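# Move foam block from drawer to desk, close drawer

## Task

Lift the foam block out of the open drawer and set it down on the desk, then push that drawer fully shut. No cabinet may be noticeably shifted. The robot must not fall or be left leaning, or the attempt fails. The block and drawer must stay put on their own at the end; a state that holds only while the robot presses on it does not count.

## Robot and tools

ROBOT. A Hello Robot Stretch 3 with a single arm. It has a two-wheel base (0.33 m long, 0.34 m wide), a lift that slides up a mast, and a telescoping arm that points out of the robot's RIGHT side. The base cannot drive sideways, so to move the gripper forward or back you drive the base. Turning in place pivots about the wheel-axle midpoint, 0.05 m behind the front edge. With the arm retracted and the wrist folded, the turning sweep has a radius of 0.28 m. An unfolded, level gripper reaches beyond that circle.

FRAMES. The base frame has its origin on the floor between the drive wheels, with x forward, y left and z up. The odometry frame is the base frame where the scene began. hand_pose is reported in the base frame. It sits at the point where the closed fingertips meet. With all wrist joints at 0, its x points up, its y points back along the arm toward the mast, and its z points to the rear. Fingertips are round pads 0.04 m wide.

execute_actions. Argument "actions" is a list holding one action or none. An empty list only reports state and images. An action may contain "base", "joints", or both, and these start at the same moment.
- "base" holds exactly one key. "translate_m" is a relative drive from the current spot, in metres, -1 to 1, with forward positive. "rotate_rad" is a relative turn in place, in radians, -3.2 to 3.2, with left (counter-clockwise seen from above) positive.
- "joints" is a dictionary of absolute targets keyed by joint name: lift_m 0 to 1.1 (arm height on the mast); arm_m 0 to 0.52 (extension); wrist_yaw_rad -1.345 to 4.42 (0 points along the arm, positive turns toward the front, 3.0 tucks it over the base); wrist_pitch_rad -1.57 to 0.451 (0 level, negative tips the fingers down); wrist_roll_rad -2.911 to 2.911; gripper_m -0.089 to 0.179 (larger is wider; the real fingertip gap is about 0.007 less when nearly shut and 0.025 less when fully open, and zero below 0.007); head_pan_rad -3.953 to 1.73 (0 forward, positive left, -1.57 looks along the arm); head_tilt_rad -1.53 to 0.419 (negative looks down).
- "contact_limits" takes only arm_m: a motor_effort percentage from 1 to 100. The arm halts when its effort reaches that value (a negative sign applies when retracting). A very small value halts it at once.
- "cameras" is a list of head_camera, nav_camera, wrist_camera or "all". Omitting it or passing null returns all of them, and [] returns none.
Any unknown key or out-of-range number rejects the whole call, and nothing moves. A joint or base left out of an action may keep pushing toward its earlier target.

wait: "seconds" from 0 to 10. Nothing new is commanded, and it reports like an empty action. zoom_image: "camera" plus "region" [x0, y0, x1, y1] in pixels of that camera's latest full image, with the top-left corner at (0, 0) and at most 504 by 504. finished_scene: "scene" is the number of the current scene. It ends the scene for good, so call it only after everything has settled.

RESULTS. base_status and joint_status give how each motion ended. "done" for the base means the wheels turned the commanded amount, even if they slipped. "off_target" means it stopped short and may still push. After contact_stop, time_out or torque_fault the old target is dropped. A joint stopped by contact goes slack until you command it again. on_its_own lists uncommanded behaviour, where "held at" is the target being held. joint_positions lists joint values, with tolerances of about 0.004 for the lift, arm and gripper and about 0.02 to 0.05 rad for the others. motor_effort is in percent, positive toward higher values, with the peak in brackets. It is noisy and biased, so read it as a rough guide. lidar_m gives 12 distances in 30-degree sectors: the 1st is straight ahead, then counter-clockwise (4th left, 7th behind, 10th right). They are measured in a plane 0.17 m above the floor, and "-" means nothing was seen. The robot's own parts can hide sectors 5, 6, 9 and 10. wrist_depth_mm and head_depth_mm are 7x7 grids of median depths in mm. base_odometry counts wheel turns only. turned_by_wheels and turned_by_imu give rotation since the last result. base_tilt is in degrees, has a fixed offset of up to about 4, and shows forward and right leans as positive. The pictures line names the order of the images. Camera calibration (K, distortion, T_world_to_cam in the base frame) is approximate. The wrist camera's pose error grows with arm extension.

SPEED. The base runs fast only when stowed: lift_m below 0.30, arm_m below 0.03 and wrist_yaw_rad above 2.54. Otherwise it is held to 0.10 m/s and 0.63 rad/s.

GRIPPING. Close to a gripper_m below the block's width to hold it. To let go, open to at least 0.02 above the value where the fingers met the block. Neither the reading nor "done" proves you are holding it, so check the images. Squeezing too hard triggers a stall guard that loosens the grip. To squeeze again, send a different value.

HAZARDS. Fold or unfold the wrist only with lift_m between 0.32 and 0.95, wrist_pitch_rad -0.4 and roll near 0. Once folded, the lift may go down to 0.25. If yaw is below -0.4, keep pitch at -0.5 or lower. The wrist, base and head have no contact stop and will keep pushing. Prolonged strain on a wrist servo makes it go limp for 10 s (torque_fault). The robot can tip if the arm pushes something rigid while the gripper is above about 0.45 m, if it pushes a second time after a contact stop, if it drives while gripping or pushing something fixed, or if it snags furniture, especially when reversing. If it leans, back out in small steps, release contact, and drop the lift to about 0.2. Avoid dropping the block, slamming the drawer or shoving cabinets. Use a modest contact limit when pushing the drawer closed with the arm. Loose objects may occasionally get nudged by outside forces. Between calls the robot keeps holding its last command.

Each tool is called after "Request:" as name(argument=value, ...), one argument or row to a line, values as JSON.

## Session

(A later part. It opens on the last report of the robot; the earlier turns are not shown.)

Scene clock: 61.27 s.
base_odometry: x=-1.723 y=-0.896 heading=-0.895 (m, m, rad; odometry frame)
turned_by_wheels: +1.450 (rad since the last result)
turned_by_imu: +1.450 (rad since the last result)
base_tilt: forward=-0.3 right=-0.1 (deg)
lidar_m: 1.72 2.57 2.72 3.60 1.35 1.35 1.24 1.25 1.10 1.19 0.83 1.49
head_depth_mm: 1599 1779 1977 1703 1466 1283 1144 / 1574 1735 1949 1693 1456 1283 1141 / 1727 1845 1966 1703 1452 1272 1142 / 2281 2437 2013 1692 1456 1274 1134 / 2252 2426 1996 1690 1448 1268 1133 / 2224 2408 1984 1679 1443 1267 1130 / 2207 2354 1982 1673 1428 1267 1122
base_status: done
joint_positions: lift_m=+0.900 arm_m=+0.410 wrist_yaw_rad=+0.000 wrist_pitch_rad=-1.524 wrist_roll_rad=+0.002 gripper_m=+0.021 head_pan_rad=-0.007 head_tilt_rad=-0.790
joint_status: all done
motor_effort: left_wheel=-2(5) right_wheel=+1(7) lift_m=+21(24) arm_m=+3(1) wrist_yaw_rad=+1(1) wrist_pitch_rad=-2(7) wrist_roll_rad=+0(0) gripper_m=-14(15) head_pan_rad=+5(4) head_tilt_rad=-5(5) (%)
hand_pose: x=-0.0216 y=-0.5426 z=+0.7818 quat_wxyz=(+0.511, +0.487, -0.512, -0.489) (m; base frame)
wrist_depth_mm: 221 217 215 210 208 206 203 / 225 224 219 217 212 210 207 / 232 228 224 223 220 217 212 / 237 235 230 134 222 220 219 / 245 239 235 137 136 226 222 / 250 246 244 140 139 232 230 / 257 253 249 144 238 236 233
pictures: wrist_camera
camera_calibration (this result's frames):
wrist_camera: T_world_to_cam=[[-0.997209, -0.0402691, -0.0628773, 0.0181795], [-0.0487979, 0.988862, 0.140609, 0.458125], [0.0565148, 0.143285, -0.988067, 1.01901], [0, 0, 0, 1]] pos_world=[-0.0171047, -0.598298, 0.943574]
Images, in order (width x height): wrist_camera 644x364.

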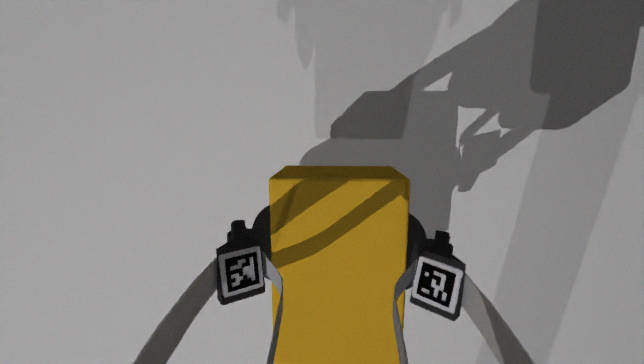

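Request:
execute_actions(
  actions=[
    {"joints":{"lift_m":0.856}},
  ],
  cameras=[],
)

Request:
execute_actions(
  actions=[
    {"joints":{"gripper_m":0.11}},
  ],
  cameras=[],
)

Request:
execute_actions(
  actions=[
    {"joints":{"lift_m":0.93}},
  ],
  cameras=[],
)

Request:
finished_scene(
  scene=2,
)

Scene clock: 62.70 s.
base_odometry: x=-1.723 y=-0.896 heading=-0.895 (m, m, rad; odometry frame)
turned_by_wheels: +0.000 (rad since the last result)
turned_by_imu: +0.000 (rad since the last result)
base_tilt: forward=-0.3 right=-0.1 (deg)
lidar_m: 1.72 2.57 2.73 3.60 1.35 1.35 1.24 1.25 1.10 1.19 0.83 1.49
head_depth_mm: 1594 1766 2002 1697 1476 1283 1138 / 1579 1740 1961 1704 1469 1278 1141 / 1732 1847 1967 1685 1452 1271 1138 / 2288 2479 2017 1695 1446 1271 1136 / 2260 2438 2004 1681 1452 1272 1133 / 2218 2390 1994 1679 1448 1264 1130 / 2204 2390 1985 1662 1445 1267 1121
base_status: not commanded
joint_positions: lift_m=+0.856 arm_m=+0.410 wrist_yaw_rad=+0.000 wrist_pitch_rad=-1.524 wrist_roll_rad=+0.002 gripper_m=+0.021 head_pan_rad=-0.007 head_tilt_rad=-0.790
joint_status: all done
motor_effort: left_wheel=-2(2) right_wheel=+2(2) lift_m=+20(20) arm_m=+3(2) wrist_yaw_rad=+0(1) wrist_pitch_rad=-2(2) wrist_roll_rad=+0(0) gripper_m=-15(16) head_pan_rad=+5(4) head_tilt_rad=-2(4) (%)
hand_pose: x=-0.0216 y=-0.5425 z=+0.7378 quat_wxyz=(+0.511, +0.488, -0.512, -0.489) (m; base frame)
wrist_depth_mm: 176 175 171 169 166 165 163 / 180 178 177 173 171 169 167 / 186 183 180 178 176 173 171 / 190 187 185 134 178 177 176 / 195 193 189 136 136 181 179 / 199 196 194 140 139 185 184 / 206 203 199 144 191 190 187
pictures: none
No camera images: the call's "cameras" was empty. Leave "cameras" out to get every camera's image.

Scene clock: 64.10 s.
base_odometry: x=-1.723 y=-0.896 heading=-0.895 (m, m, rad; odometry frame)
turned_by_wheels: +0.000 (rad since the last result)
turned_by_imu: +0.000 (rad since the last result)
base_tilt: forward=-0.3 right=-0.1 (deg)
lidar_m: 1.72 2.56 2.73 3.60 1.34 1.35 1.24 1.25 1.10 1.19 0.83 1.49
head_depth_mm: 1593 1767 1973 1708 1459 1287 1144 / 1567 1739 1965 1694 1463 1283 1140 / 1739 1841 1955 1691 1459 1281 1136 / 2260 2471 2020 1686 1453 1275 1130 / 2260 2409 2007 1683 1446 1277 1126 / 2207 2409 2002 1667 1446 1269 1125 / 2185 2395 1969 1658 1437 1262 1125
base_status: not commanded
joint_positions: lift_m=+0.856 arm_m=+0.410 wrist_yaw_rad=+0.000 wrist_pitch_rad=-1.524 wrist_roll_rad=+0.002 gripper_m=+0.110 head_pan_rad=-0.007 head_tilt_rad=-0.790
joint_status: all done
motor_effort: left_wheel=-2(2) right_wheel=+2(2) lift_m=+20(20) arm_m=+2(3) wrist_yaw_rad=+1(0) wrist_pitch_rad=-2(2) wrist_roll_rad=+0(0) gripper_m=+0(80) head_pan_rad=+5(5) head_tilt_rad=-4(5) (%)
hand_pose: x=-0.0216 y=-0.5425 z=+0.7378 quat_wxyz=(+0.511, +0.488, -0.512, -0.489) (m; base frame)
wrist_depth_mm: 175 174 173 171 167 165 163 / 181 177 176 173 171 170 167 / 185 183 180 177 175 172 170 / 190 188 184 138 178 177 175 / 196 192 189 140 140 180 179 / 201 198 194 143 143 184 183 / 206 202 201 147 191 191 188
pictures: none
No camera images: the call's "cameras" was empty. Leave "cameras" out to get every camera's image.

Scene clock: 65.60 s.
base_odometry: x=-1.723 y=-0.896 heading=-0.895 (m, m, rad; odometry frame)
turned_by_wheels: +0.000 (rad since the last result)
turned_by_imu: +0.000 (rad since the last result)
base_tilt: forward=-0.3 right=-0.1 (deg)
lidar_m: 1.72 2.56 2.72 3.59 1.35 1.34 1.24 1.25 1.10 1.19 0.83 1.49
head_depth_mm: 1581 1773 1993 1714 1468 1281 1143 / 1567 1751 1963 1699 1459 1286 1143 / 1732 1848 1953 1685 1462 1281 1137 / 2298 2481 2018 1692 1451 1278 1130 / 2266 2422 2007 1683 1443 1266 1135 / 2225 2382 2001 1674 1446 1261 1127 / 2202 2388 1994 1667 1441 1258 1123
base_status: not commanded
joint_positions: lift_m=+0.930 arm_m=+0.410 wrist_yaw_rad=+0.000 wrist_pitch_rad=-1.524 wrist_roll_rad=+0.002 gripper_m=+0.110 head_pan_rad=-0.007 head_tilt_rad=-0.790
joint_status: all done
motor_effort: left_wheel=-2(2) right_wheel=+2(2) lift_m=+26(26) arm_m=+2(3) wrist_yaw_rad=+1(1) wrist_pitch_rad=-2(2) wrist_roll_rad=+0(0) gripper_m=+1(0) head_pan_rad=+5(5) head_tilt_rad=-4(4) (%)
hand_pose: x=-0.0216 y=-0.5425 z=+0.8115 quat_wxyz=(+0.511, +0.488, -0.512, -0.489) (m; base frame)
wrist_depth_mm: 248 246 244 239 236 232 229 / 254 250 248 245 240 239 236 / 264 261 255 252 248 245 243 / 267 265 261 214 253 249 246 / 276 274 268 217 260 257 254 / 285 279 276 224 265 261 257 / 290 286 281 278 275 272 265
pictures: none
No camera images: the call's "cameras" was empty. Leave "cameras" out to get every camera's image.

The scene is finished: the task was done.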